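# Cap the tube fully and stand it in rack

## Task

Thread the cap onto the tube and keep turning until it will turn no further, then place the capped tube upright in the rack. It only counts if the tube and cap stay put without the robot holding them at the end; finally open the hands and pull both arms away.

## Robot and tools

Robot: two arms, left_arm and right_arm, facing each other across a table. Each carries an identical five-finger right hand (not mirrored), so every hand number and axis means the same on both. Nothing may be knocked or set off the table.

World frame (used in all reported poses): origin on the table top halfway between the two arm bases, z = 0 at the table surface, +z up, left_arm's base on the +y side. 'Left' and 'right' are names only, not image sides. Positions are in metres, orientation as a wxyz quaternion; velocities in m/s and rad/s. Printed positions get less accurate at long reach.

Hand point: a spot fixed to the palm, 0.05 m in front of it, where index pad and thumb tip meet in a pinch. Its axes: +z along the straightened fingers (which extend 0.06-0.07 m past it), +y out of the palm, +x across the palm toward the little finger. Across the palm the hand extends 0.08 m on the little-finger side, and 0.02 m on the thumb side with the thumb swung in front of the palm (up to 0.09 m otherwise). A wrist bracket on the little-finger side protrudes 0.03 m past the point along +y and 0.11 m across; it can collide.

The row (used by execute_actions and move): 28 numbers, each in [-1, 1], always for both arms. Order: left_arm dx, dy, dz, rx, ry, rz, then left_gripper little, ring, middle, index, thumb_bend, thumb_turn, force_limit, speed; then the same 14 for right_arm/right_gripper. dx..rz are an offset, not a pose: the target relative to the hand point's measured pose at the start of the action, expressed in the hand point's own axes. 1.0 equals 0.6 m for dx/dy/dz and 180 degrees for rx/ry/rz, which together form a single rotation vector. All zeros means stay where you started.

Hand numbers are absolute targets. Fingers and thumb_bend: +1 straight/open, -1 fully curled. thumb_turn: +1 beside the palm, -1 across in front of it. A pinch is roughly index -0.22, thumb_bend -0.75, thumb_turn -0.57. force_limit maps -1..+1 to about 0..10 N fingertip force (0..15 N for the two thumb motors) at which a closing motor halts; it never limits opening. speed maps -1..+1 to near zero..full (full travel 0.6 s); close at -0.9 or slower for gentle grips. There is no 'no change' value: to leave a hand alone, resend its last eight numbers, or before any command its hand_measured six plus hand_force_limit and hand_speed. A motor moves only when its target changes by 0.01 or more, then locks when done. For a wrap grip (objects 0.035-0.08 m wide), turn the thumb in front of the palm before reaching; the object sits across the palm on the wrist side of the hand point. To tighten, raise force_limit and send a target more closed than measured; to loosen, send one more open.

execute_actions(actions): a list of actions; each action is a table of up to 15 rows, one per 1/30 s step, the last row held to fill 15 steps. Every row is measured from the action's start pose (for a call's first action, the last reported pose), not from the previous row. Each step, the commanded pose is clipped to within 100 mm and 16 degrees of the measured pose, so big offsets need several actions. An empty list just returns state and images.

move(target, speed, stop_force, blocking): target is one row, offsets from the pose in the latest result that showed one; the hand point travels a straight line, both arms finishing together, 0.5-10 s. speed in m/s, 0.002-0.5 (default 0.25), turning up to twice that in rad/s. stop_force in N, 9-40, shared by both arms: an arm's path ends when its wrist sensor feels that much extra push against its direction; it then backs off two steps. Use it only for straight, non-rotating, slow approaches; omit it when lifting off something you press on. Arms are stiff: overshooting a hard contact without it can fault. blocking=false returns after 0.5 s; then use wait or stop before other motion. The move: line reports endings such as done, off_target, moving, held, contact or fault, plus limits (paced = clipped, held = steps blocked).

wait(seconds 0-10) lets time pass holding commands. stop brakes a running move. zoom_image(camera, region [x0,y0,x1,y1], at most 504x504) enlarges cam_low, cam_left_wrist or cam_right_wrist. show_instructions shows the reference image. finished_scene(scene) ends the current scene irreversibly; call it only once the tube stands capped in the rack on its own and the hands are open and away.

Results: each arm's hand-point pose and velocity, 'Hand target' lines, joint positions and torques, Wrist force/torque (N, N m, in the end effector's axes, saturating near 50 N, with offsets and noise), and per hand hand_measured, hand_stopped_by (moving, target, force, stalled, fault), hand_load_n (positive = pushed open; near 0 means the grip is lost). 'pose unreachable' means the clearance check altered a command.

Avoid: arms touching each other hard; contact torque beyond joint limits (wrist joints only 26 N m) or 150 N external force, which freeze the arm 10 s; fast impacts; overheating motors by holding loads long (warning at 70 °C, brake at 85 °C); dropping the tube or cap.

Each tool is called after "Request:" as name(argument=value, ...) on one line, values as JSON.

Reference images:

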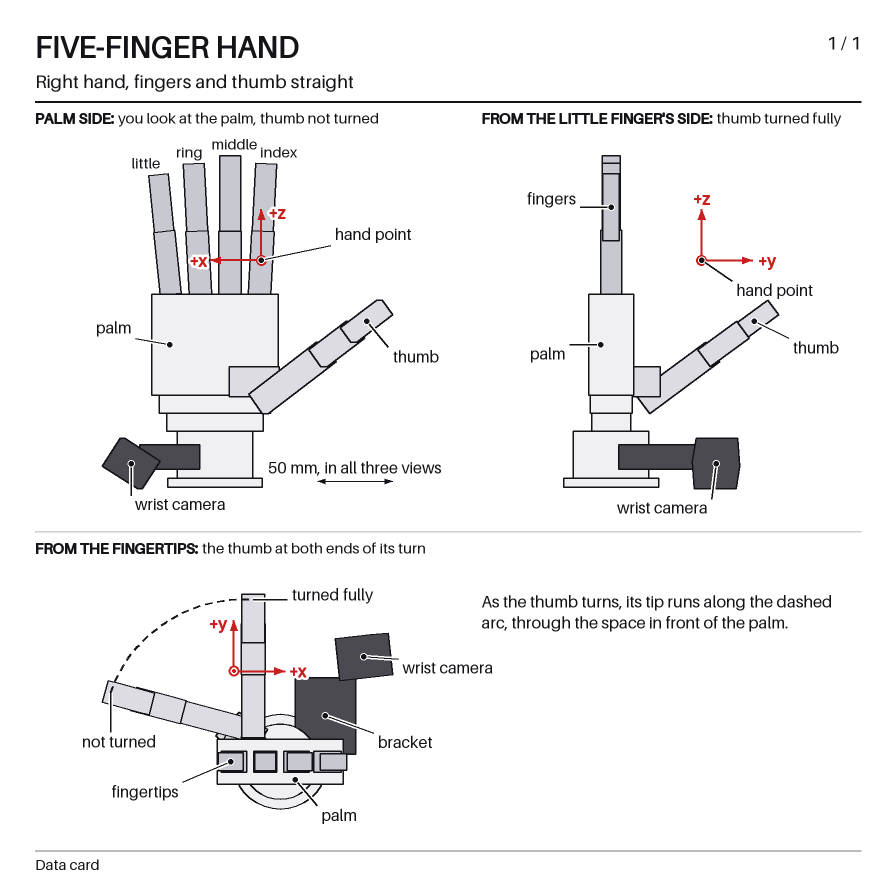

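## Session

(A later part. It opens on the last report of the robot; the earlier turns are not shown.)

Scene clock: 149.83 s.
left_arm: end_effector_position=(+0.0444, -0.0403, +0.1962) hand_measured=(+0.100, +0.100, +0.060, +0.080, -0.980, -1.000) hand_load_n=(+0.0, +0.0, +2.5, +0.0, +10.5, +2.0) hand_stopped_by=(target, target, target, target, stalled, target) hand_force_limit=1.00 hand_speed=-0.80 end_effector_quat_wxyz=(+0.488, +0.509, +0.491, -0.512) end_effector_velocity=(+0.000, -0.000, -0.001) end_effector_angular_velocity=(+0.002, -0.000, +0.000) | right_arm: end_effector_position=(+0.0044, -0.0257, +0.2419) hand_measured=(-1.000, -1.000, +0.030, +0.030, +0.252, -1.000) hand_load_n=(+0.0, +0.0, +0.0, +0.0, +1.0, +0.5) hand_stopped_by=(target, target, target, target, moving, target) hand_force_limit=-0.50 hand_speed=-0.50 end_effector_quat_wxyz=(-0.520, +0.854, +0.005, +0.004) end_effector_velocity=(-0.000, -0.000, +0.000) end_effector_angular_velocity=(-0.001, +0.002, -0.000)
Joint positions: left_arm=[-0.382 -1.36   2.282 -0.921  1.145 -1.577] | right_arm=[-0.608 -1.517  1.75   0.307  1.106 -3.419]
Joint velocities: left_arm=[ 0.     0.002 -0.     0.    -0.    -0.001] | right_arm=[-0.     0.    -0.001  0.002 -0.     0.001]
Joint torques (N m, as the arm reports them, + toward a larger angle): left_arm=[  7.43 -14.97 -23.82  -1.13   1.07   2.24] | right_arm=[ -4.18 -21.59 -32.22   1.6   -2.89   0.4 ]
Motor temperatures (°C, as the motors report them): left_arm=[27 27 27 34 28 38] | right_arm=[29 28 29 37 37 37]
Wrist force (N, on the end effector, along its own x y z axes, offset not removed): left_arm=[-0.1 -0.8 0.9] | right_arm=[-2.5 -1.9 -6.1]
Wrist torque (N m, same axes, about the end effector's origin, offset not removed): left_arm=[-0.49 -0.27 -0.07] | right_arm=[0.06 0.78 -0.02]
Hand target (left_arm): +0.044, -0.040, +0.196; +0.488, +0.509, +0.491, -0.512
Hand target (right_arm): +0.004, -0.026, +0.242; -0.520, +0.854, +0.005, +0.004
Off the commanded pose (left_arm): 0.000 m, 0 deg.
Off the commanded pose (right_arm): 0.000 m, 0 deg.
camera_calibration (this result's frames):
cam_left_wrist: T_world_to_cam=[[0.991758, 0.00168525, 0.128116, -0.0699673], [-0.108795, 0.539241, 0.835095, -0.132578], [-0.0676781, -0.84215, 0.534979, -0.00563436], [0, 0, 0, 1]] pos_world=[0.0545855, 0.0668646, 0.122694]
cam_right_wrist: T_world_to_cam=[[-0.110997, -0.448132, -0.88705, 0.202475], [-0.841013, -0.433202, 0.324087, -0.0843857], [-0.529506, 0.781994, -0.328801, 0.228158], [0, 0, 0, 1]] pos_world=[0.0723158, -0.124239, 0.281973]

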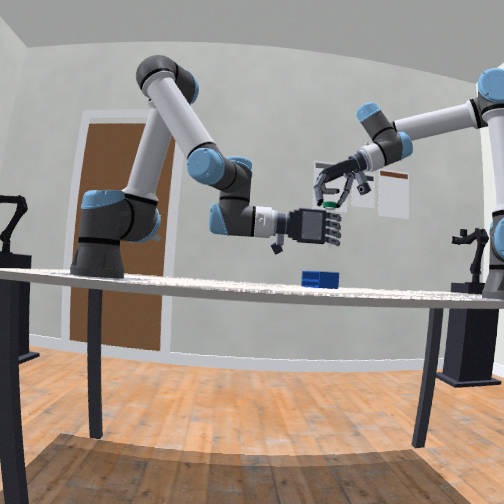

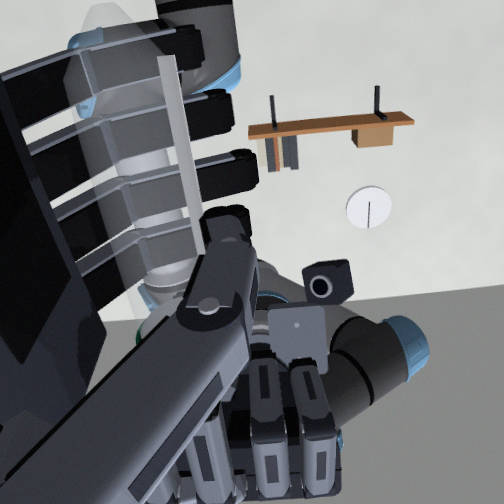

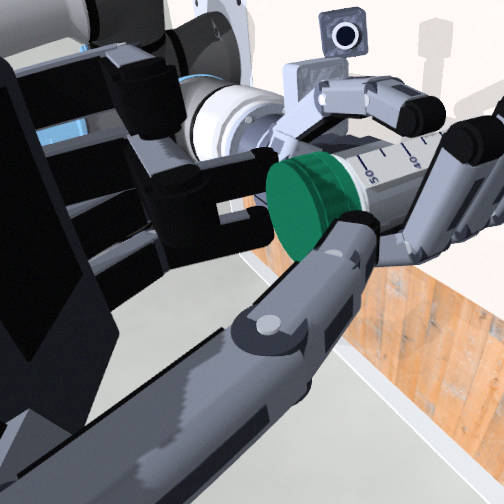

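Request:
execute_actions(actions=[[[0,0,0,0,0,0,0.1,0.1,0.06,0.08,-1,-1,1,-0.8,0,0.006,-0.001,0,0,0,-1,-1,0.01,0.01,0.2,-1,0.3,-0.8]],[[0,0,0,0,0,0,0.1,0.1,0.06,0.08,-1,-1,1,-0.8,0,0,0,0,0,0,-1,-1,-0.4,-0.4,0.2,-1,0.3,-0.8]]])

Request:
move(target=[0,0,0,0,0,0,0.1,0.1,0.06,0.08,-1,-1,1,-0.8,0.0096,-0.003,0.0096,0.003,0.222,0.115,-1,-1,-0.4,-0.4,0.2,-1,0.3,-0.8], speed=0.3)

Request:
zoom_image(camera="cam_low", region=[275,170,375,270])

Scene clock: 151.17 s.
left_arm: end_effector_position=(+0.0444, -0.0403, +0.1962) hand_measured=(+0.100, +0.100, +0.060, +0.080, -0.980, -1.000) hand_load_n=(+0.0, +0.0, +1.5, +2.0, +10.0, +1.0) hand_stopped_by=(target, target, target, target, stalled, target) hand_force_limit=1.00 hand_speed=-0.80 end_effector_quat_wxyz=(+0.488, +0.509, +0.491, -0.512) end_effector_velocity=(-0.000, -0.000, -0.001) end_effector_angular_velocity=(+0.002, -0.001, -0.001) | right_arm: end_effector_position=(+0.0045, -0.0278, +0.2391) hand_measured=(-1.000, -1.000, -0.020, -0.076, +0.206, -1.000) hand_load_n=(+0.0, +0.0, +4.5, +7.0, +8.5, -1.5) hand_stopped_by=(target, target, force, force, target, target) hand_force_limit=0.30 hand_speed=-0.80 end_effector_quat_wxyz=(-0.520, +0.854, +0.005, +0.004) end_effector_velocity=(-0.000, -0.000, -0.000) end_effector_angular_velocity=(-0.001, +0.002, +0.000)
Joint positions: left_arm=[-0.382 -1.36   2.282 -0.921  1.145 -1.577] | right_arm=[-0.611 -1.52   1.761  0.3    1.103 -3.421]
Joint velocities: left_arm=[-0.001  0.002  0.    -0.     0.    -0.001] | right_arm=[ 0.     0.001  0.     0.001 -0.001  0.001]
Joint torques (N m, as the arm reports them, + toward a larger angle): left_arm=[  3.83 -17.66 -21.66  -3.36   0.49   2.3 ] | right_arm=[ -4.75 -27.61 -19.69   2.48  -2.04  -1.95]
Motor temperatures (°C, as the motors report them): left_arm=[27 27 27 34 28 38] | right_arm=[29 28 29 37 37 37]
Wrist force (N, on the end effector, along its own x y z axes, offset not removed): left_arm=[4.3 -2.9 4.9] | right_arm=[1.1 -5.8 5.1]
Wrist torque (N m, same axes, about the end effector's origin, offset not removed): left_arm=[-0.53 -0.33 0.19] | right_arm=[-0.12 0.12 -0.07]
Hand target (left_arm): +0.044, -0.040, +0.196; +0.488, +0.509, +0.491, -0.512
Hand target (right_arm): +0.004, -0.028, +0.239; -0.520, +0.854, +0.005, +0.004
Off the commanded pose (left_arm): 0.000 m, 0 deg.
Off the commanded pose (right_arm): 0.000 m, 0 deg.
camera_calibration (this result's frames):
cam_left_wrist: T_world_to_cam=[[0.991758, 0.00168514, 0.128116, -0.0699673], [-0.108795, 0.539241, 0.835095, -0.132578], [-0.0676782, -0.84215, 0.534979, -0.00563439], [0, 0, 0, 1]] pos_world=[0.0545855, 0.0668645, 0.122694]
cam_right_wrist: T_world_to_cam=[[-0.110955, -0.448078, -0.887083, 0.198969], [-0.841028, -0.433224, 0.324022, -0.0843243], [-0.529492, 0.782013, -0.328777, 0.228915], [0, 0, 0, 1]] pos_world=[0.0723663, -0.126393, 0.279087]

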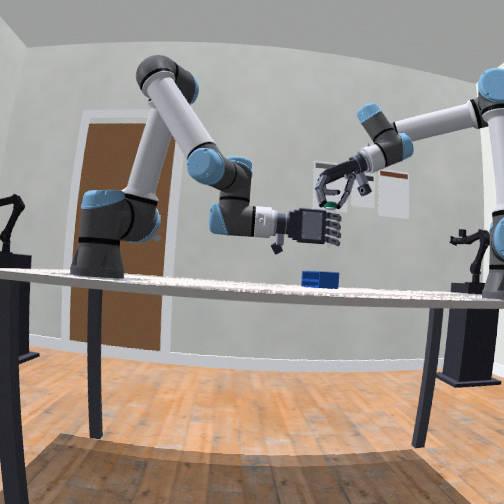

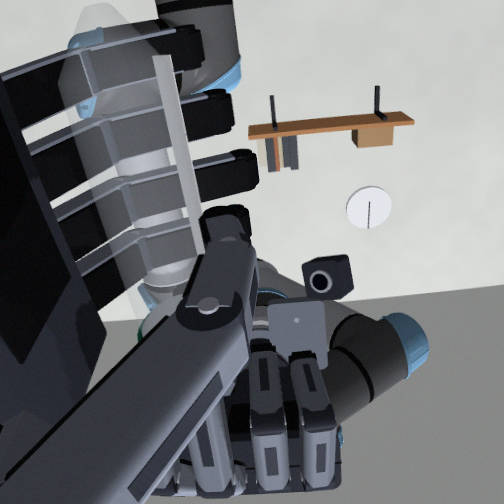

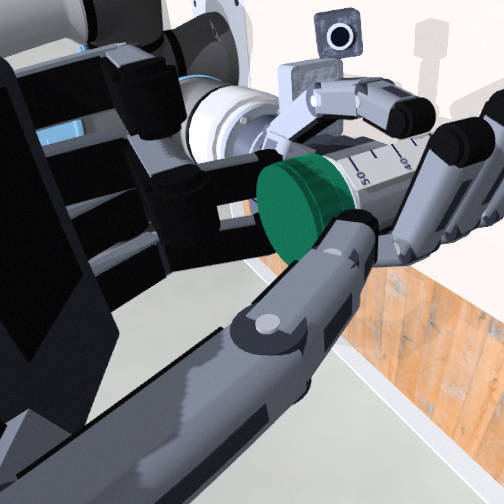

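Scene clock: 153.07 s.
left_arm: end_effector_position=(+0.0444, -0.0403, +0.1962) hand_measured=(+0.100, +0.100, +0.060, +0.080, -0.982, -1.000) hand_load_n=(+0.0, +0.0, +0.0, +5.0, +4.5, -1.5) hand_stopped_by=(target, target, target, target, stalled, target) hand_force_limit=1.00 hand_speed=-0.80 end_effector_quat_wxyz=(+0.488, +0.509, +0.491, -0.512) end_effector_velocity=(-0.000, -0.000, -0.000) end_effector_angular_velocity=(+0.001, -0.001, -0.000) | right_arm: end_effector_position=(+0.0100, -0.0219, +0.2381) hand_measured=(-1.000, -1.000, -0.018, -0.076, +0.202, -1.000) hand_load_n=(+0.0, +0.0, +12.5, +0.0, +2.0, -1.0) hand_stopped_by=(target, target, force, force, target, target) hand_force_limit=0.30 hand_speed=-0.80 end_effector_quat_wxyz=(+0.487, -0.787, +0.322, -0.202) end_effector_velocity=(+0.000, -0.000, -0.000) end_effector_angular_velocity=(-0.004, +0.001, -0.013)
Joint positions: left_arm=[-0.382 -1.36   2.282 -0.921  1.145 -1.577] | right_arm=[-0.216 -1.415  1.657  0.312  2.137 -2.826]
Joint velocities: left_arm=[-0.     0.001 -0.     0.     0.     0.   ] | right_arm=[ 0.004  0.008 -0.009  0.011  0.015  0.011]
Joint torques (N m, as the arm reports them, + toward a larger angle): left_arm=[  3.49 -20.94 -21.75  -3.18  -4.13   2.42] | right_arm=[ 13.91 -10.17 -22.     5.51   1.77   2.37]
Motor temperatures (°C, as the motors report them): left_arm=[27 27 27 34 28 38] | right_arm=[29 28 29 37 37 37]
Wrist force (N, on the end effector, along its own x y z axes, offset not removed): left_arm=[10.7 -9.9 9.5] | right_arm=[1.3 -18.7 2.5]
Wrist torque (N m, same axes, about the end effector's origin, offset not removed): left_arm=[-0.69 -0.20 0.31] | right_arm=[-0.04 0.15 -0.38]
Hand target (left_arm): +0.044, -0.040, +0.196; +0.488, +0.509, +0.491, -0.512
Hand target (right_arm): +0.010, -0.022, +0.238; -0.486, +0.786, -0.322, +0.202
Off the commanded pose (left_arm): 0.000 m, 0 deg.
Off the commanded pose (right_arm): 0.000 m, 0 deg.
move: done
camera_calibration (this result's frames):
cam_left_wrist: T_world_to_cam=[[0.991757, 0.00163113, 0.128123, -0.0699563], [-0.108772, 0.539234, 0.835102, -0.132574], [-0.0677263, -0.842154, 0.534967, -0.00562895], [0, 0, 0, 1]] pos_world=[0.0545781, 0.066862, 0.122687]
cam_right_wrist: T_world_to_cam=[[-0.389489, -0.223295, -0.893553, 0.210654], [-0.903411, 0.281482, 0.323445, -0.0603645], [0.179295, 0.933224, -0.311361, 0.21892], [0, 0, 0, 1]] pos_world=[-0.0117378, -0.140272, 0.275918]

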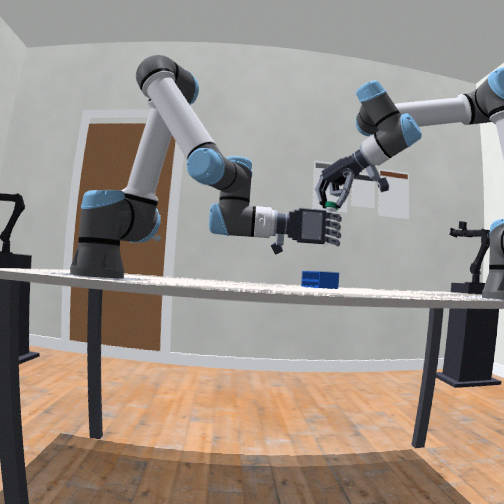

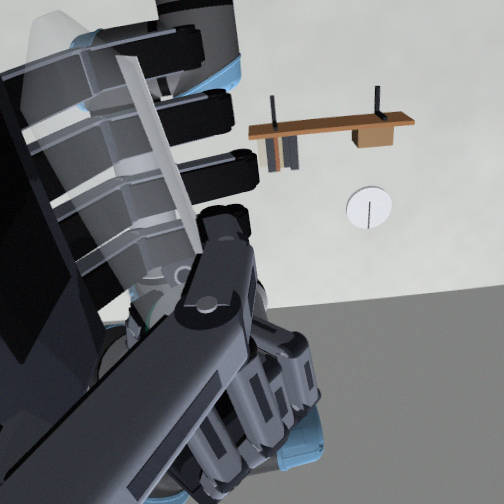

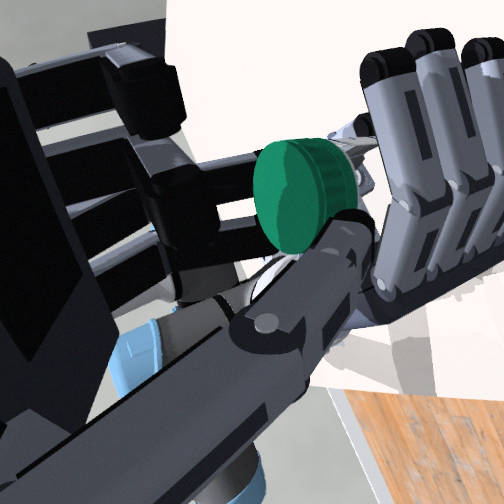

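Region (275, 170, 375, 270) of cam_low's 504x504 image, scaled by 5.040, with more detail than that image has.

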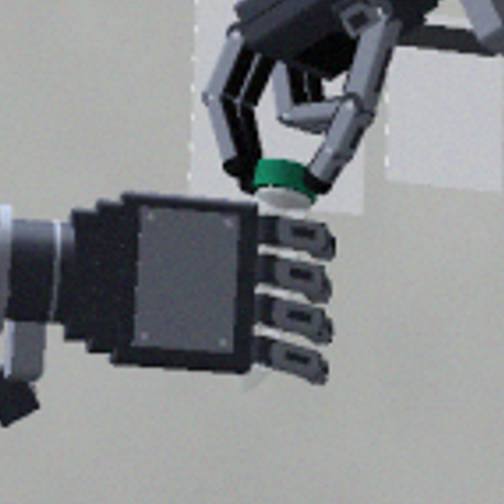

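Request:
execute_actions(actions=[[[0,0,0,0,0,0,0.1,0.1,0.06,0.08,-1,-1,1,-0.8,-0.003,-0.0045,0.007,0,0,0,-1,-1,-0.4,-0.4,0.2,-1,0.3,-0.8]],[[0,0,0,0,0,0,0.1,0.1,0.06,0.08,-0.99,-1,1,-0.8,0,0,0,0,0,0,-1,-1,-0.4,-0.4,0.2,-1,0.3,-0.8]]])

Request:
zoom_image(camera="cam_low", region=[275,170,375,270])

Scene clock: 154.30 s.
left_arm: end_effector_position=(+0.0444, -0.0403, +0.1962) hand_measured=(+0.100, +0.100, +0.060, +0.080, -0.984, -1.000) hand_load_n=(+0.0, +0.0, +0.0, +0.0, +3.5, -0.5) hand_stopped_by=(target, target, target, target, target, target) hand_force_limit=1.00 hand_speed=-0.80 end_effector_quat_wxyz=(+0.488, +0.509, +0.491, -0.512) end_effector_velocity=(-0.001, -0.000, -0.000) end_effector_angular_velocity=(+0.001, +0.000, -0.001) | right_arm: end_effector_position=(+0.0122, -0.0171, +0.2386) hand_measured=(-1.000, -1.000, -0.018, -0.076, +0.204, -1.000) hand_load_n=(+0.0, +0.0, +5.5, +0.0, +5.5, +2.0) hand_stopped_by=(target, target, force, force, target, target) hand_force_limit=0.30 hand_speed=-0.80 end_effector_quat_wxyz=(+0.487, -0.787, +0.322, -0.202) end_effector_velocity=(+0.000, -0.000, +0.000) end_effector_angular_velocity=(-0.000, -0.000, +0.001)
Joint positions: left_arm=[-0.382 -1.36   2.282 -0.921  1.144 -1.577] | right_arm=[-0.22  -1.405  1.644  0.314  2.134 -2.828]
Joint velocities: left_arm=[-0.001  0.001  0.    -0.    -0.    -0.   ] | right_arm=[-0.    -0.001 -0.     0.    -0.001 -0.001]
Joint torques (N m, as the arm reports them, + toward a larger angle): left_arm=[  4.19 -23.56 -21.03  -3.25   1.34   2.26] | right_arm=[ -3.78 -21.54 -19.4    1.36  -0.47  -1.62]
Motor temperatures (°C, as the motors report them): left_arm=[27 27 27 34 28 38] | right_arm=[29 28 29 37 37 37]
Wrist force (N, on the end effector, along its own x y z axes, offset not removed): left_arm=[3.0 0.8 0.2] | right_arm=[0.7 3.0 -3.7]
Wrist torque (N m, same axes, about the end effector's origin, offset not removed): left_arm=[-0.69 -0.54 0.02] | right_arm=[0.15 0.00 0.39]
Hand target (left_arm): +0.044, -0.040, +0.196; +0.488, +0.509, +0.491, -0.512
Hand target (right_arm): +0.012, -0.017, +0.239; -0.487, +0.787, -0.322, +0.202
Off the commanded pose (left_arm): 0.000 m, 0 deg.
Off the commanded pose (right_arm): 0.000 m, 0 deg.
camera_calibration (this result's frames):
cam_left_wrist: T_world_to_cam=[[0.991757, 0.0017292, 0.128123, -0.0699772], [-0.108825, 0.539224, 0.835102, -0.132572], [-0.067643, -0.842161, 0.534967, -0.00562707], [0, 0, 0, 1]] pos_world=[0.0545925, 0.0668679, 0.122687]
cam_right_wrist: T_world_to_cam=[[-0.389486, -0.223308, -0.893551, 0.213034], [-0.903412, 0.281486, 0.323438, -0.0598947], [0.179296, 0.93322, -0.311374, 0.214262], [0, 0, 0, 1]] pos_world=[-0.00955213, -0.135522, 0.276445]

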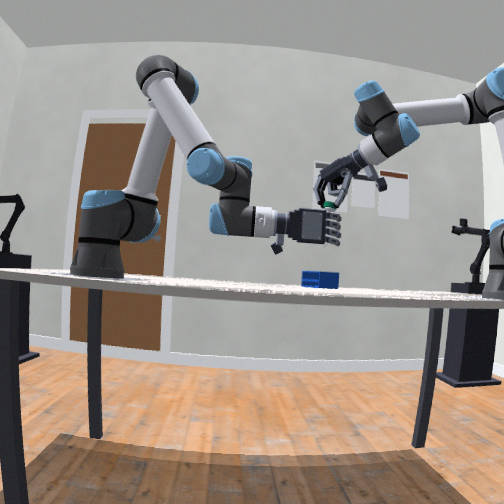

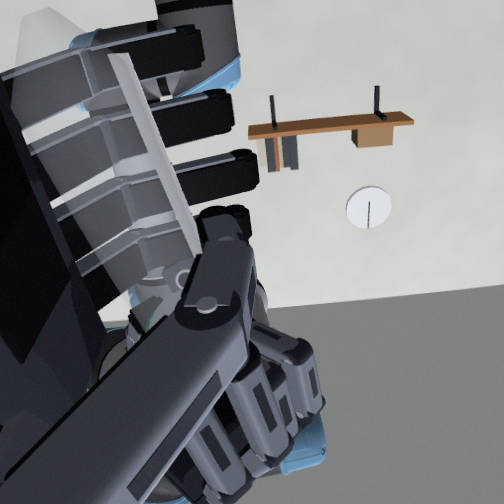

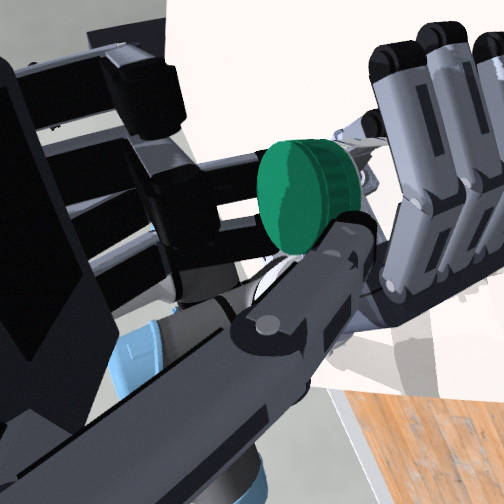

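Region (275, 170, 375, 270) of cam_low's 504x504 image, scaled by 5.040, with more detail than that image has.

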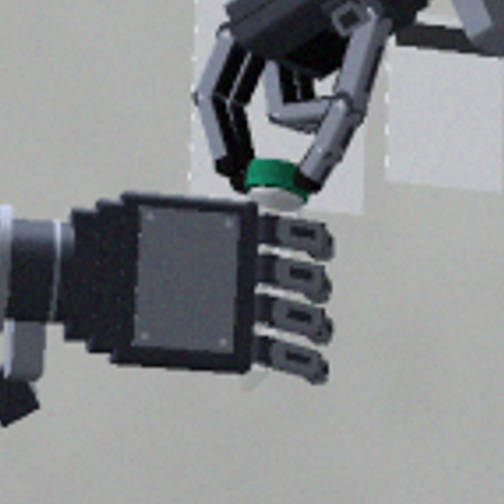

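Request:
move(target=[0,0,0,0,0,0,0.15,0.15,0.15,0.15,-0.8,-1,1,-0.3,0,-0.012,-0.006,-0.031,0.015,-0.028,-1,-1,-0.4,-0.4,0.2,-1,0.3,-0.8], speed=0.04)

Request:
zoom_image(camera="cam_low", region=[275,170,375,270])

Scene clock: 156.53 s.
left_arm: end_effector_position=(+0.0444, -0.0403, +0.1962) hand_measured=(+0.150, +0.150, +0.150, +0.150, -0.800, -1.000) hand_load_n=(+0.0, +0.0, +0.0, +0.0, +0.0, +0.0) hand_stopped_by=(target, target, target, target, target, target) hand_force_limit=1.00 hand_speed=-0.30 end_effector_quat_wxyz=(+0.488, +0.509, +0.491, -0.512) end_effector_velocity=(+0.000, -0.000, -0.000) end_effector_angular_velocity=(+0.001, -0.000, +0.000) | right_arm: end_effector_position=(+0.0122, -0.0171, +0.2465) hand_measured=(-1.000, -1.000, -0.018, -0.076, +0.204, -1.000) hand_load_n=(+0.0, +0.0, +5.5, +0.0, +6.5, +2.0) hand_stopped_by=(target, target, force, force, target, target) hand_force_limit=0.30 hand_speed=-0.80 end_effector_quat_wxyz=(+0.431, -0.817, +0.308, -0.226) end_effector_velocity=(-0.000, +0.000, +0.001) end_effector_angular_velocity=(-0.013, +0.000, -0.000)
Joint positions: left_arm=[-0.382 -1.36   2.282 -0.921  1.144 -1.577] | right_arm=[-0.209 -1.331  1.5    0.515  2.158 -2.839]
Joint velocities: left_arm=[ 0.     0.001 -0.    -0.     0.    -0.   ] | right_arm=[ 0.001  0.009 -0.015  0.019  0.002 -0.001]
Joint torques (N m, as the arm reports them, + toward a larger angle): left_arm=[  3.18 -22.16 -22.1   -3.05   0.29   2.37] | right_arm=[  9.16 -20.93 -30.95   2.63   3.25  -2.23]
Motor temperatures (°C, as the motors report them): left_arm=[27 27 27 34 28 38] | right_arm=[29 28 29 37 37 37]
Wrist force (N, on the end effector, along its own x y z axes, offset not removed): left_arm=[0.9 -1.9 2.1] | right_arm=[1.2 -4.5 -1.2]
Wrist torque (N m, same axes, about the end effector's origin, offset not removed): left_arm=[-0.51 -0.58 -0.02] | right_arm=[-0.29 -0.12 0.06]
Hand target (left_arm): +0.044, -0.040, +0.196; +0.488, +0.509, +0.491, -0.512
Hand target (right_arm): +0.012, -0.017, +0.247; -0.431, +0.818, -0.308, +0.226
Off the commanded pose (left_arm): 0.000 m, 0 deg.
Off the commanded pose (right_arm): 0.000 m, 0 deg.
move: done
camera_calibration (this result's frames):
cam_left_wrist: T_world_to_cam=[[0.991757, 0.00172999, 0.128121, -0.0699767], [-0.108824, 0.539228, 0.835099, -0.132572], [-0.0676417, -0.842158, 0.534971, -0.00562874], [0, 0, 0, 1]] pos_world=[0.0545922, 0.0668672, 0.122687]
cam_right_wrist: T_world_to_cam=[[-0.388333, -0.342819, -0.855379, 0.208636], [-0.90311, 0.326188, 0.279273, -0.0508466], [0.183274, 0.880952, -0.436273, 0.246575], [0, 0, 0, 1]] pos_world=[-0.0100908, -0.129111, 0.300237]

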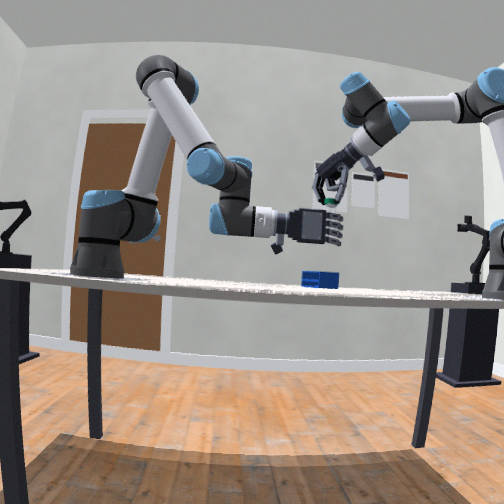

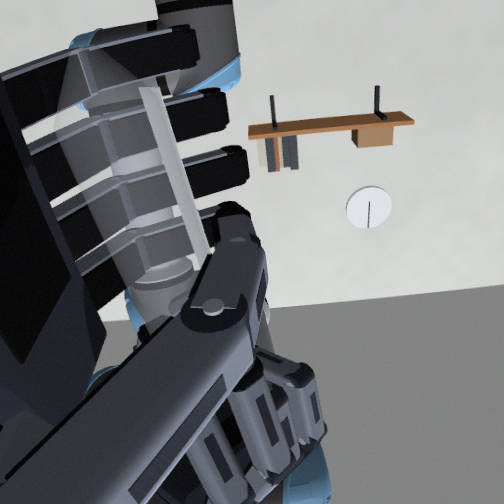

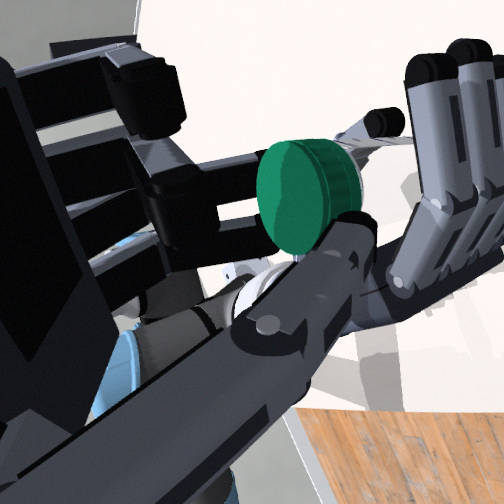

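Region (275, 170, 375, 270) of cam_low's 504x504 image, scaled by 5.040, with more detail than that image has.

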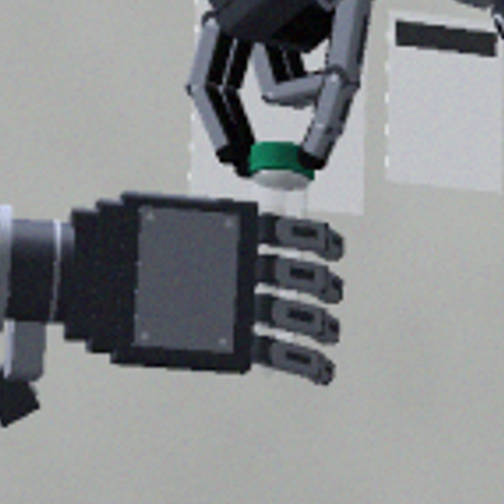

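Shift left 3 mm so the tube sits deeper in the V, and clamp.

Request:
execute_actions(actions=[[[0,0.002,-0.005,0,0,0,0.15,0.15,0.15,0.15,-0.8,-1,1,-0.3,0,0,0,0,0,0,-1,-1,-0.4,-0.4,0.2,-1,0.3,-0.8]],[[0,0,0,0,0,0,0.15,0.13,0.11,0.13,-1,-1,1,-0.5,0,0,0,0,0,0,-1,-1,-0.4,-0.4,0.2,-1,0.3,-0.8]],[[0,0,0,0,0,0,0.15,0.13,0.11,0.13,-1,-1,1,-0.5,0,0,0,0,0,0,-1,-1,-0.4,-0.4,0.2,-1,0.3,-0.8]]])

Scene clock: 159.40 s.
left_arm: end_effector_position=(+0.0458, -0.0373, +0.1962) hand_measured=(+0.150, +0.130, +0.110, +0.130, -0.990, -1.000) hand_load_n=(+0.0, +0.0, +1.5, +1.5, +6.5, +0.0) hand_stopped_by=(target, target, target, target, stalled, target) hand_force_limit=1.00 hand_speed=-0.50 end_effector_quat_wxyz=(+0.488, +0.509, +0.491, -0.512) end_effector_velocity=(-0.000, +0.000, +0.001) end_effector_angular_velocity=(-0.002, +0.002, -0.001) | right_arm: end_effector_position=(+0.0122, -0.0171, +0.2465) hand_measured=(-1.000, -1.000, -0.018, -0.076, +0.204, -1.000) hand_load_n=(+0.0, +0.0, +7.5, +0.0, +5.5, +1.5) hand_stopped_by=(target, target, force, force, target, target) hand_force_limit=0.30 hand_speed=-0.80 end_effector_quat_wxyz=(+0.431, -0.817, +0.308, -0.226) end_effector_velocity=(+0.000, -0.000, -0.000) end_effector_angular_velocity=(-0.001, -0.000, -0.001)
Joint positions: left_arm=[-0.383 -1.366  2.29  -0.924  1.144 -1.577] | right_arm=[-0.209 -1.331  1.5    0.515  2.158 -2.839]
Joint velocities: left_arm=[-0.    -0.002  0.     0.     0.    -0.001] | right_arm=[-0.     0.     0.     0.001  0.001  0.   ]
Joint torques (N m, as the arm reports them, + toward a larger angle): left_arm=[ -6.49 -28.15 -10.    -2.74  -2.3    2.08] | right_arm=[ -3.82 -34.44  -9.35   1.42  -2.19   1.14]
Motor temperatures (°C, as the motors report them): left_arm=[27 27 27 34 28 38] | right_arm=[29 28 29 37 37 37]
Wrist force (N, on the end effector, along its own x y z axes, offset not removed): left_arm=[4.4 -4.4 6.0] | right_arm=[1.9 -8.9 -0.1]
Wrist torque (N m, same axes, about the end effector's origin, offset not removed): left_arm=[-0.51 -0.27 0.06] | right_arm=[-0.03 0.14 -0.01]
Hand target (left_arm): +0.046, -0.037, +0.196; +0.488, +0.509, +0.491, -0.512
Hand target (right_arm): +0.012, -0.017, +0.247; -0.431, +0.817, -0.308, +0.226
Off the commanded pose (left_arm): 0.000 m, 0 deg.
Off the commanded pose (right_arm): 0.000 m, 0 deg.
camera_calibration (this result's frames):
cam_left_wrist: T_world_to_cam=[[0.991757, 0.00172711, 0.128122, -0.0712845], [-0.108823, 0.539227, 0.8351, -0.134004], [-0.0676445, -0.842159, 0.53497, -0.00308721], [0, 0, 0, 1]] pos_world=[0.0559053, 0.0697816, 0.122691]
cam_right_wrist: T_world_to_cam=[[-0.388324, -0.342809, -0.855387, 0.208638], [-0.903116, 0.326172, 0.279273, -0.0508566], [0.183266, 0.880962, -0.436257, 0.246556], [0, 0, 0, 1]] pos_world=[-0.0100957, -0.129096, 0.300231]

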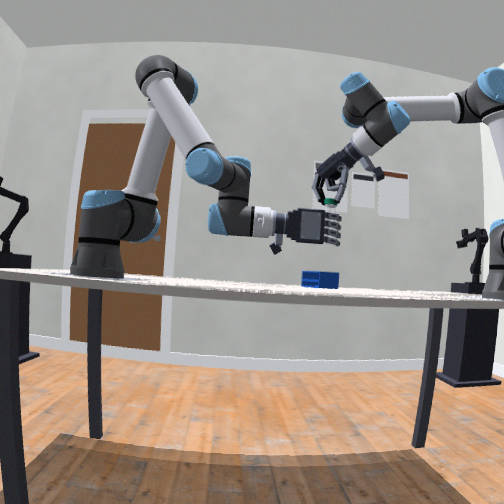

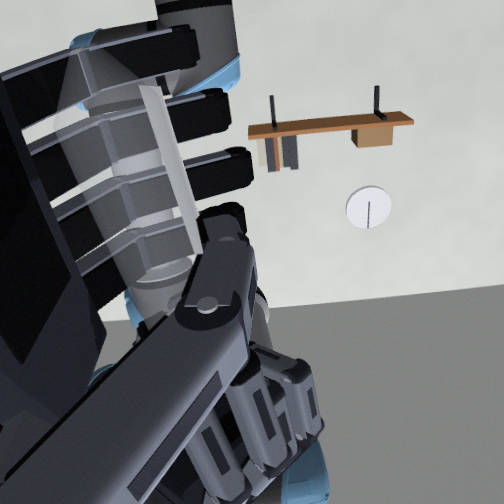

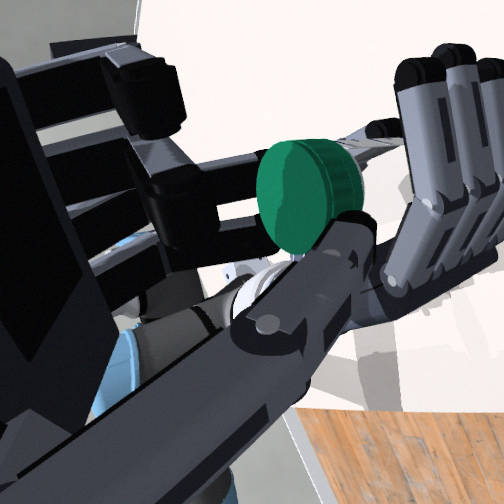

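Request:
execute_actions(actions=[[[0,0,0,0,0,0,0.15,0.12,0.08,0.1,-1,-1,1,-0.8,0,0,0,0,0,0,-1,-1,-0.4,-0.4,0.2,-1,0.3,-0.8]],[[0,0,0,0,0,0,0.15,0.12,0.08,0.1,-1,-1,1,-0.8,0,0,0,0,0,0,-1,-1,0.14,0.14,0.45,-1,0.3,-0.3]],[[0,0,0,0,0,0,0.15,0.12,0.08,0.1,-1,-1,1,-0.8,0.0117,0,0,0.031,-0.015,0.028,-1,-1,0.14,0.14,0.45,-1,0.3,-0.3]]])

Request:
move(target=[0,0,0,0,0,0,0.15,0.12,0.08,0.1,-1,-1,1,-0.8,0.003,0.0067,-0.013,-0.003,-0.222,-0.115,-1,-1,0.14,0.14,0.45,-1,0.3,-0.3], speed=0.4)

Request:
zoom_image(camera="cam_low", region=[275,170,375,270])

Scene clock: 161.23 s.
left_arm: end_effector_position=(+0.0458, -0.0373, +0.1962) hand_measured=(+0.150, +0.120, +0.080, +0.102, -0.988, -1.000) hand_load_n=(+0.0, +0.0, +1.0, +2.0, +8.5, -0.5) hand_stopped_by=(target, target, target, target, stalled, target) hand_force_limit=1.00 hand_speed=-0.80 end_effector_quat_wxyz=(+0.488, +0.509, +0.491, -0.512) end_effector_velocity=(-0.001, -0.000, -0.000) end_effector_angular_velocity=(+0.000, +0.001, -0.001) | right_arm: end_effector_position=(+0.0171, -0.0220, +0.2474) hand_measured=(-1.000, -1.000, +0.140, +0.140, +0.450, -1.000) hand_load_n=(+0.0, +0.0, +0.0, +0.0, +0.0, +0.0) hand_stopped_by=(target, target, target, target, target, target) hand_force_limit=0.30 hand_speed=-0.30 end_effector_quat_wxyz=(+0.485, -0.787, +0.322, -0.203) end_effector_velocity=(+0.002, -0.001, -0.002) end_effector_angular_velocity=(+0.038, -0.004, +0.008)
Joint positions: left_arm=[-0.383 -1.366  2.29  -0.924  1.144 -1.577] | right_arm=[-0.233 -1.422  1.64   0.335  2.124 -2.836]
Joint velocities: left_arm=[-0.001  0.     0.     0.     0.    -0.001] | right_arm=[-0.008 -0.025  0.044 -0.062 -0.015 -0.008]
Joint torques (N m, as the arm reports them, + toward a larger angle): left_arm=[ -5.96 -28.96 -10.14  -2.98  -0.96   2.17] | right_arm=[ -8.73 -33.6   -9.46  -1.75  -2.14  -2.26]
Motor temperatures (°C, as the motors report them): left_arm=[27 27 27 34 28 38] | right_arm=[29 28 29 37 37 37]
Wrist force (N, on the end effector, along its own x y z axes, offset not removed): left_arm=[0.6 -1.8 1.9] | right_arm=[-0.7 -6.3 2.3]
Wrist torque (N m, same axes, about the end effector's origin, offset not removed): left_arm=[-0.61 -0.26 -0.02] | right_arm=[-0.77 0.18 -0.16]
Hand target (left_arm): +0.046, -0.037, +0.196; +0.488, +0.509, +0.491, -0.512
Hand target (right_arm): +0.017, -0.022, +0.247; -0.487, +0.786, -0.322, +0.202
Off the commanded pose (left_arm): 0.000 m, 0 deg.
Off the commanded pose (right_arm): 0.000 m, 0 deg.
camera_calibration (this result's frames):
cam_left_wrist: T_world_to_cam=[[0.991757, 0.00177277, 0.128122, -0.0712943], [-0.108848, 0.539222, 0.8351, -0.134003], [-0.0676057, -0.842162, 0.53497, -0.00308641], [0, 0, 0, 1]] pos_world=[0.055912, 0.0697843, 0.122691]
cam_right_wrist: T_world_to_cam=[[-0.390065, -0.225529, -0.892741, 0.22146], [-0.903003, 0.283325, 0.322974, -0.0568649], [0.180096, 0.932129, -0.314168, 0.22136], [0, 0, 0, 1]] pos_world=[-0.00483133, -0.140279, 0.285616]

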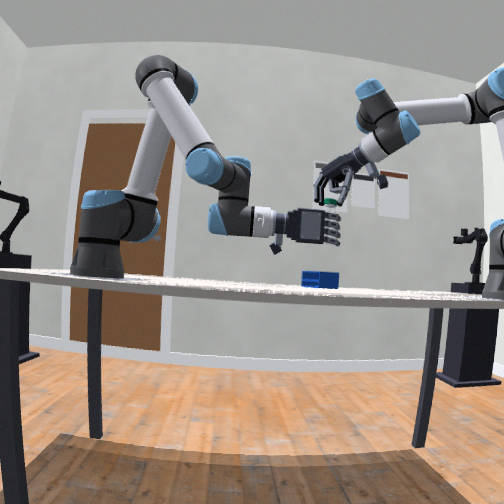

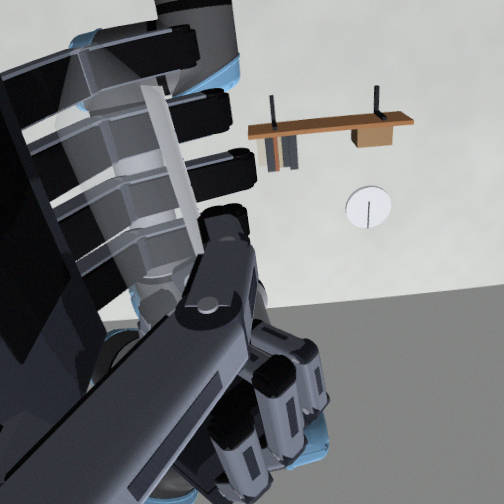

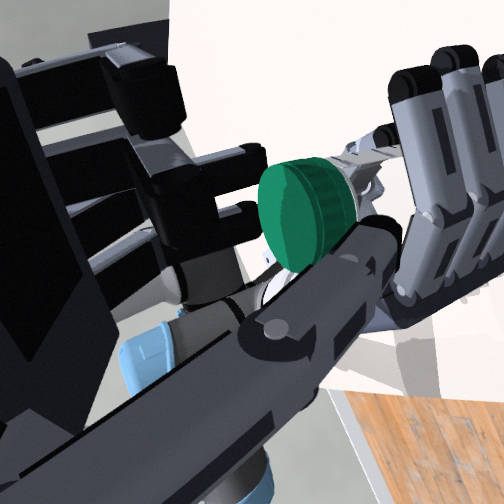

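Scene clock: 162.90 s.
left_arm: end_effector_position=(+0.0458, -0.0373, +0.1962) hand_measured=(+0.150, +0.120, +0.080, +0.102, -0.988, -1.000) hand_load_n=(+0.0, +0.0, +1.0, +2.0, +8.5, -0.5) hand_stopped_by=(target, target, target, target, stalled, target) hand_force_limit=1.00 hand_speed=-0.80 end_effector_quat_wxyz=(+0.488, +0.509, +0.491, -0.512) end_effector_velocity=(+0.000, +0.000, +0.001) end_effector_angular_velocity=(-0.001, +0.000, +0.000) | right_arm: end_effector_position=(+0.0123, -0.0295, +0.2474) hand_measured=(-1.000, -1.000, +0.140, +0.140, +0.450, -1.000) hand_load_n=(+0.0, +0.0, +0.0, +0.0, +0.0, +0.0) hand_stopped_by=(target, target, target, target, target, target) hand_force_limit=0.30 hand_speed=-0.30 end_effector_quat_wxyz=(-0.519, +0.855, +0.005, +0.004) end_effector_velocity=(-0.000, +0.000, -0.000) end_effector_angular_velocity=(-0.002, +0.002, +0.009)
Joint positions: left_arm=[-0.383 -1.366  2.29  -0.924  1.144 -1.577] | right_arm=[-0.632 -1.523  1.742  0.329  1.086 -3.433]
Joint velocities: left_arm=[ 0.    -0.001 -0.    -0.    -0.     0.   ] | right_arm=[-0.004  0.004 -0.004  0.006 -0.012 -0.007]
Joint torques (N m, as the arm reports them, + toward a larger angle): left_arm=[ -6.42 -29.16 -10.12  -2.91  -0.86   2.11] | right_arm=[ -9.09 -11.5  -31.76   2.13  -2.95  -2.22]
Motor temperatures (°C, as the motors report them): left_arm=[27 27 27 34 28 38] | right_arm=[29 28 29 37 37 37]
Wrist force (N, on the end effector, along its own x y z axes, offset not removed): left_arm=[1.8 0.1 2.4] | right_arm=[-0.5 -1.9 -6.7]
Wrist torque (N m, same axes, about the end effector's origin, offset not removed): left_arm=[-0.34 -0.51 0.00] | right_arm=[0.09 0.25 0.02]
Hand target (left_arm): +0.046, -0.037, +0.196; +0.488, +0.509, +0.491, -0.512
Hand target (right_arm): +0.012, -0.030, +0.247; -0.519, +0.855, +0.005, +0.004
Off the commanded pose (left_arm): 0.000 m, 0 deg.
Off the commanded pose (right_arm): 0.000 m, 0 deg.
move: done
camera_calibration (this result's frames):
cam_left_wrist: T_world_to_cam=[[0.991757, 0.00177285, 0.128122, -0.0712944], [-0.108848, 0.539221, 0.8351, -0.134003], [-0.0676057, -0.842162, 0.53497, -0.00308632], [0, 0, 0, 1]] pos_world=[0.0559121, 0.0697844, 0.122691]
cam_right_wrist: T_world_to_cam=[[-0.111446, -0.450044, -0.886025, 0.206133], [-0.841353, -0.431758, 0.325132, -0.0813906], [-0.528872, 0.781694, -0.330527, 0.237568], [0, 0, 0, 1]] pos_world=[0.0801379, -0.128078, 0.287625]

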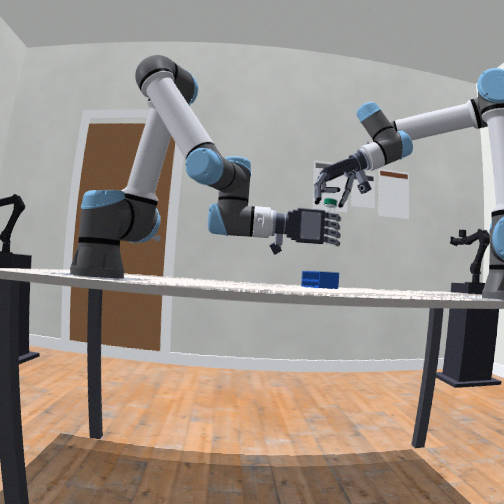

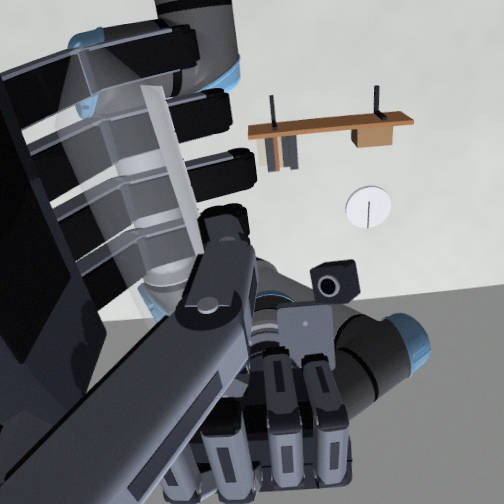

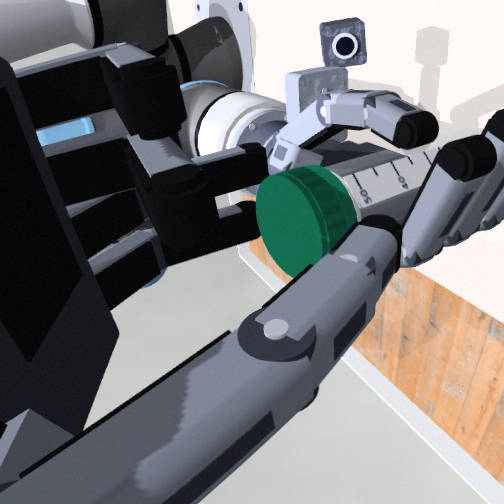

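Region (275, 170, 375, 270) of cam_low's 504x504 image, scaled by 5.040, with more detail than that image has.

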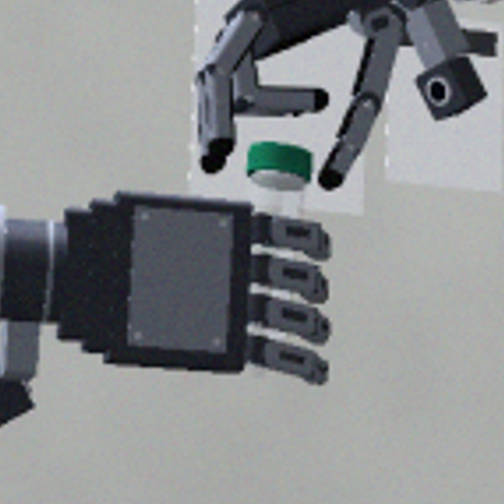

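Request:
execute_actions(actions=[[[0,0.007,0.005,0,-0.028,0.02,0.15,0.12,0.06,0.09,-1,-1,1,-0.8,0,0,0,0,0,0,-1,-1,0.14,0.14,0.45,-1,0.3,-0.3]],[[0,0,0,0,0,0,0.15,0.12,0.06,0.09,-1,-1,1,-0.8,0,0,0,0,0,0,-1,-1,0.02,0.02,0.22,-1,-0.6,-0.5]],[[0,0,0,0,0,0,0.15,0.12,0.06,0.09,-1,-1,1,-0.8,0,0,0,0,0,0,-1,-1,0.02,0.02,0.22,-1,-0.6,-0.5]]])

Request:
zoom_image(camera="cam_low", region=[275,170,375,270])

Scene clock: 164.83 s.
left_arm: end_effector_position=(+0.0499, -0.0402, +0.1961) hand_measured=(+0.150, +0.120, +0.060, +0.090, -0.988, -1.000) hand_load_n=(+0.0, +0.0, +1.5, +1.0, +9.5, +0.5) hand_stopped_by=(target, target, target, target, stalled, target) hand_force_limit=1.00 hand_speed=-0.80 end_effector_quat_wxyz=(+0.524, +0.502, +0.454, -0.517) end_effector_velocity=(-0.000, -0.000, -0.000) end_effector_angular_velocity=(+0.001, +0.000, -0.001) | right_arm: end_effector_position=(+0.0124, -0.0295, +0.2474) hand_measured=(-1.000, -1.000, +0.020, +0.020, +0.220, -1.000) hand_load_n=(+0.0, +0.0, +0.0, +0.0, +0.0, +0.0) hand_stopped_by=(target, target, target, target, target, target) hand_force_limit=-0.60 hand_speed=-0.50 end_effector_quat_wxyz=(-0.519, +0.855, +0.005, +0.004) end_effector_velocity=(-0.000, -0.000, +0.001) end_effector_angular_velocity=(+0.001, +0.001, -0.000)
Joint positions: left_arm=[-0.356 -1.305  2.315 -1.101  1.174 -1.479] | right_arm=[-0.632 -1.523  1.742  0.329  1.086 -3.433]
Joint velocities: left_arm=[-0.001  0.001 -0.    -0.     0.    -0.001] | right_arm=[-0.    -0.001  0.    -0.    -0.     0.001]
Joint torques (N m, as the arm reports them, + toward a larger angle): left_arm=[ -5.27 -32.03 -21.79  -0.73  -1.51  -2.2 ] | right_arm=[  6.84 -27.53 -10.06  -1.4    2.01   2.06]
Motor temperatures (°C, as the motors report them): left_arm=[27 27 27 34 28 38] | right_arm=[29 28 29 37 37 37]
Wrist force (N, on the end effector, along its own x y z axes, offset not removed): left_arm=[1.2 -0.9 1.6] | right_arm=[1.5 -2.5 -2.7]
Wrist torque (N m, same axes, about the end effector's origin, offset not removed): left_arm=[-0.44 -0.40 -0.02] | right_arm=[-0.13 -0.11 0.06]
Hand target (left_arm): +0.050, -0.040, +0.196; +0.524, +0.502, +0.454, -0.517
Hand target (right_arm): +0.012, -0.030, +0.247; -0.519, +0.855, +0.005, +0.004
Off the commanded pose (left_arm): 0.000 m, 0 deg.
Off the commanded pose (right_arm): 0.000 m, 0 deg.
camera_calibration (this result's frames):
cam_left_wrist: T_world_to_cam=[[0.982614, 0.0161885, 0.184951, -0.0855215], [-0.15634, 0.60944, 0.777265, -0.115383], [-0.100134, -0.792667, 0.601376, -0.0145716], [0, 0, 0, 1]] pos_world=[0.0645365, 0.060153, 0.114263]
cam_right_wrist: T_world_to_cam=[[-0.11146, -0.45007, -0.88601, 0.206118], [-0.841345, -0.431751, 0.32516, -0.0813836], [-0.528881, 0.781683, -0.330541, 0.237566], [0, 0, 0, 1]] pos_world=[0.0801463, -0.128071, 0.287611]

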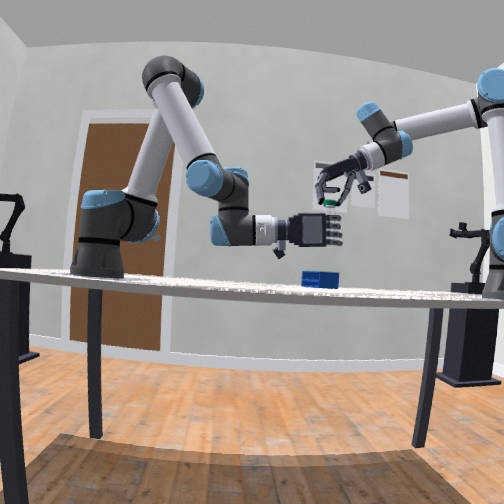

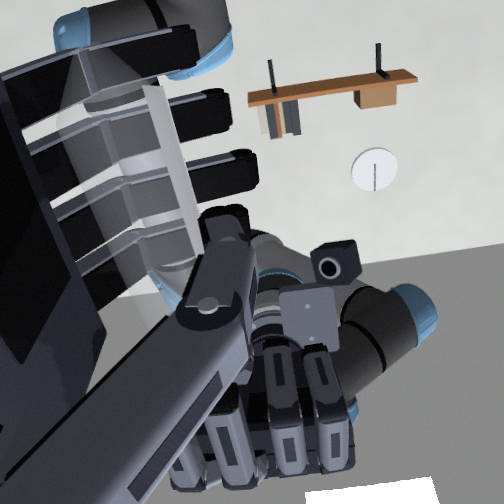

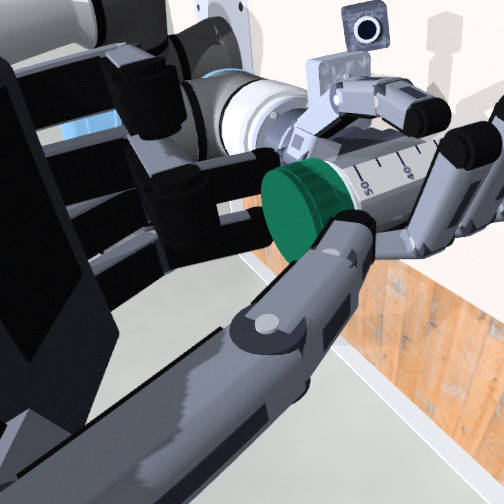

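Region (275, 170, 375, 270) of cam_low's 504x504 image, scaled by 5.040, with more detail than that image has.

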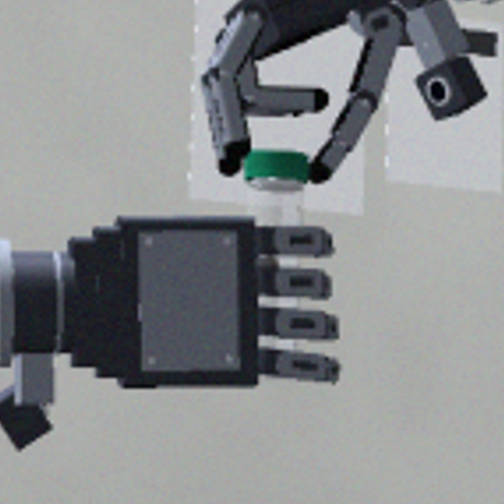

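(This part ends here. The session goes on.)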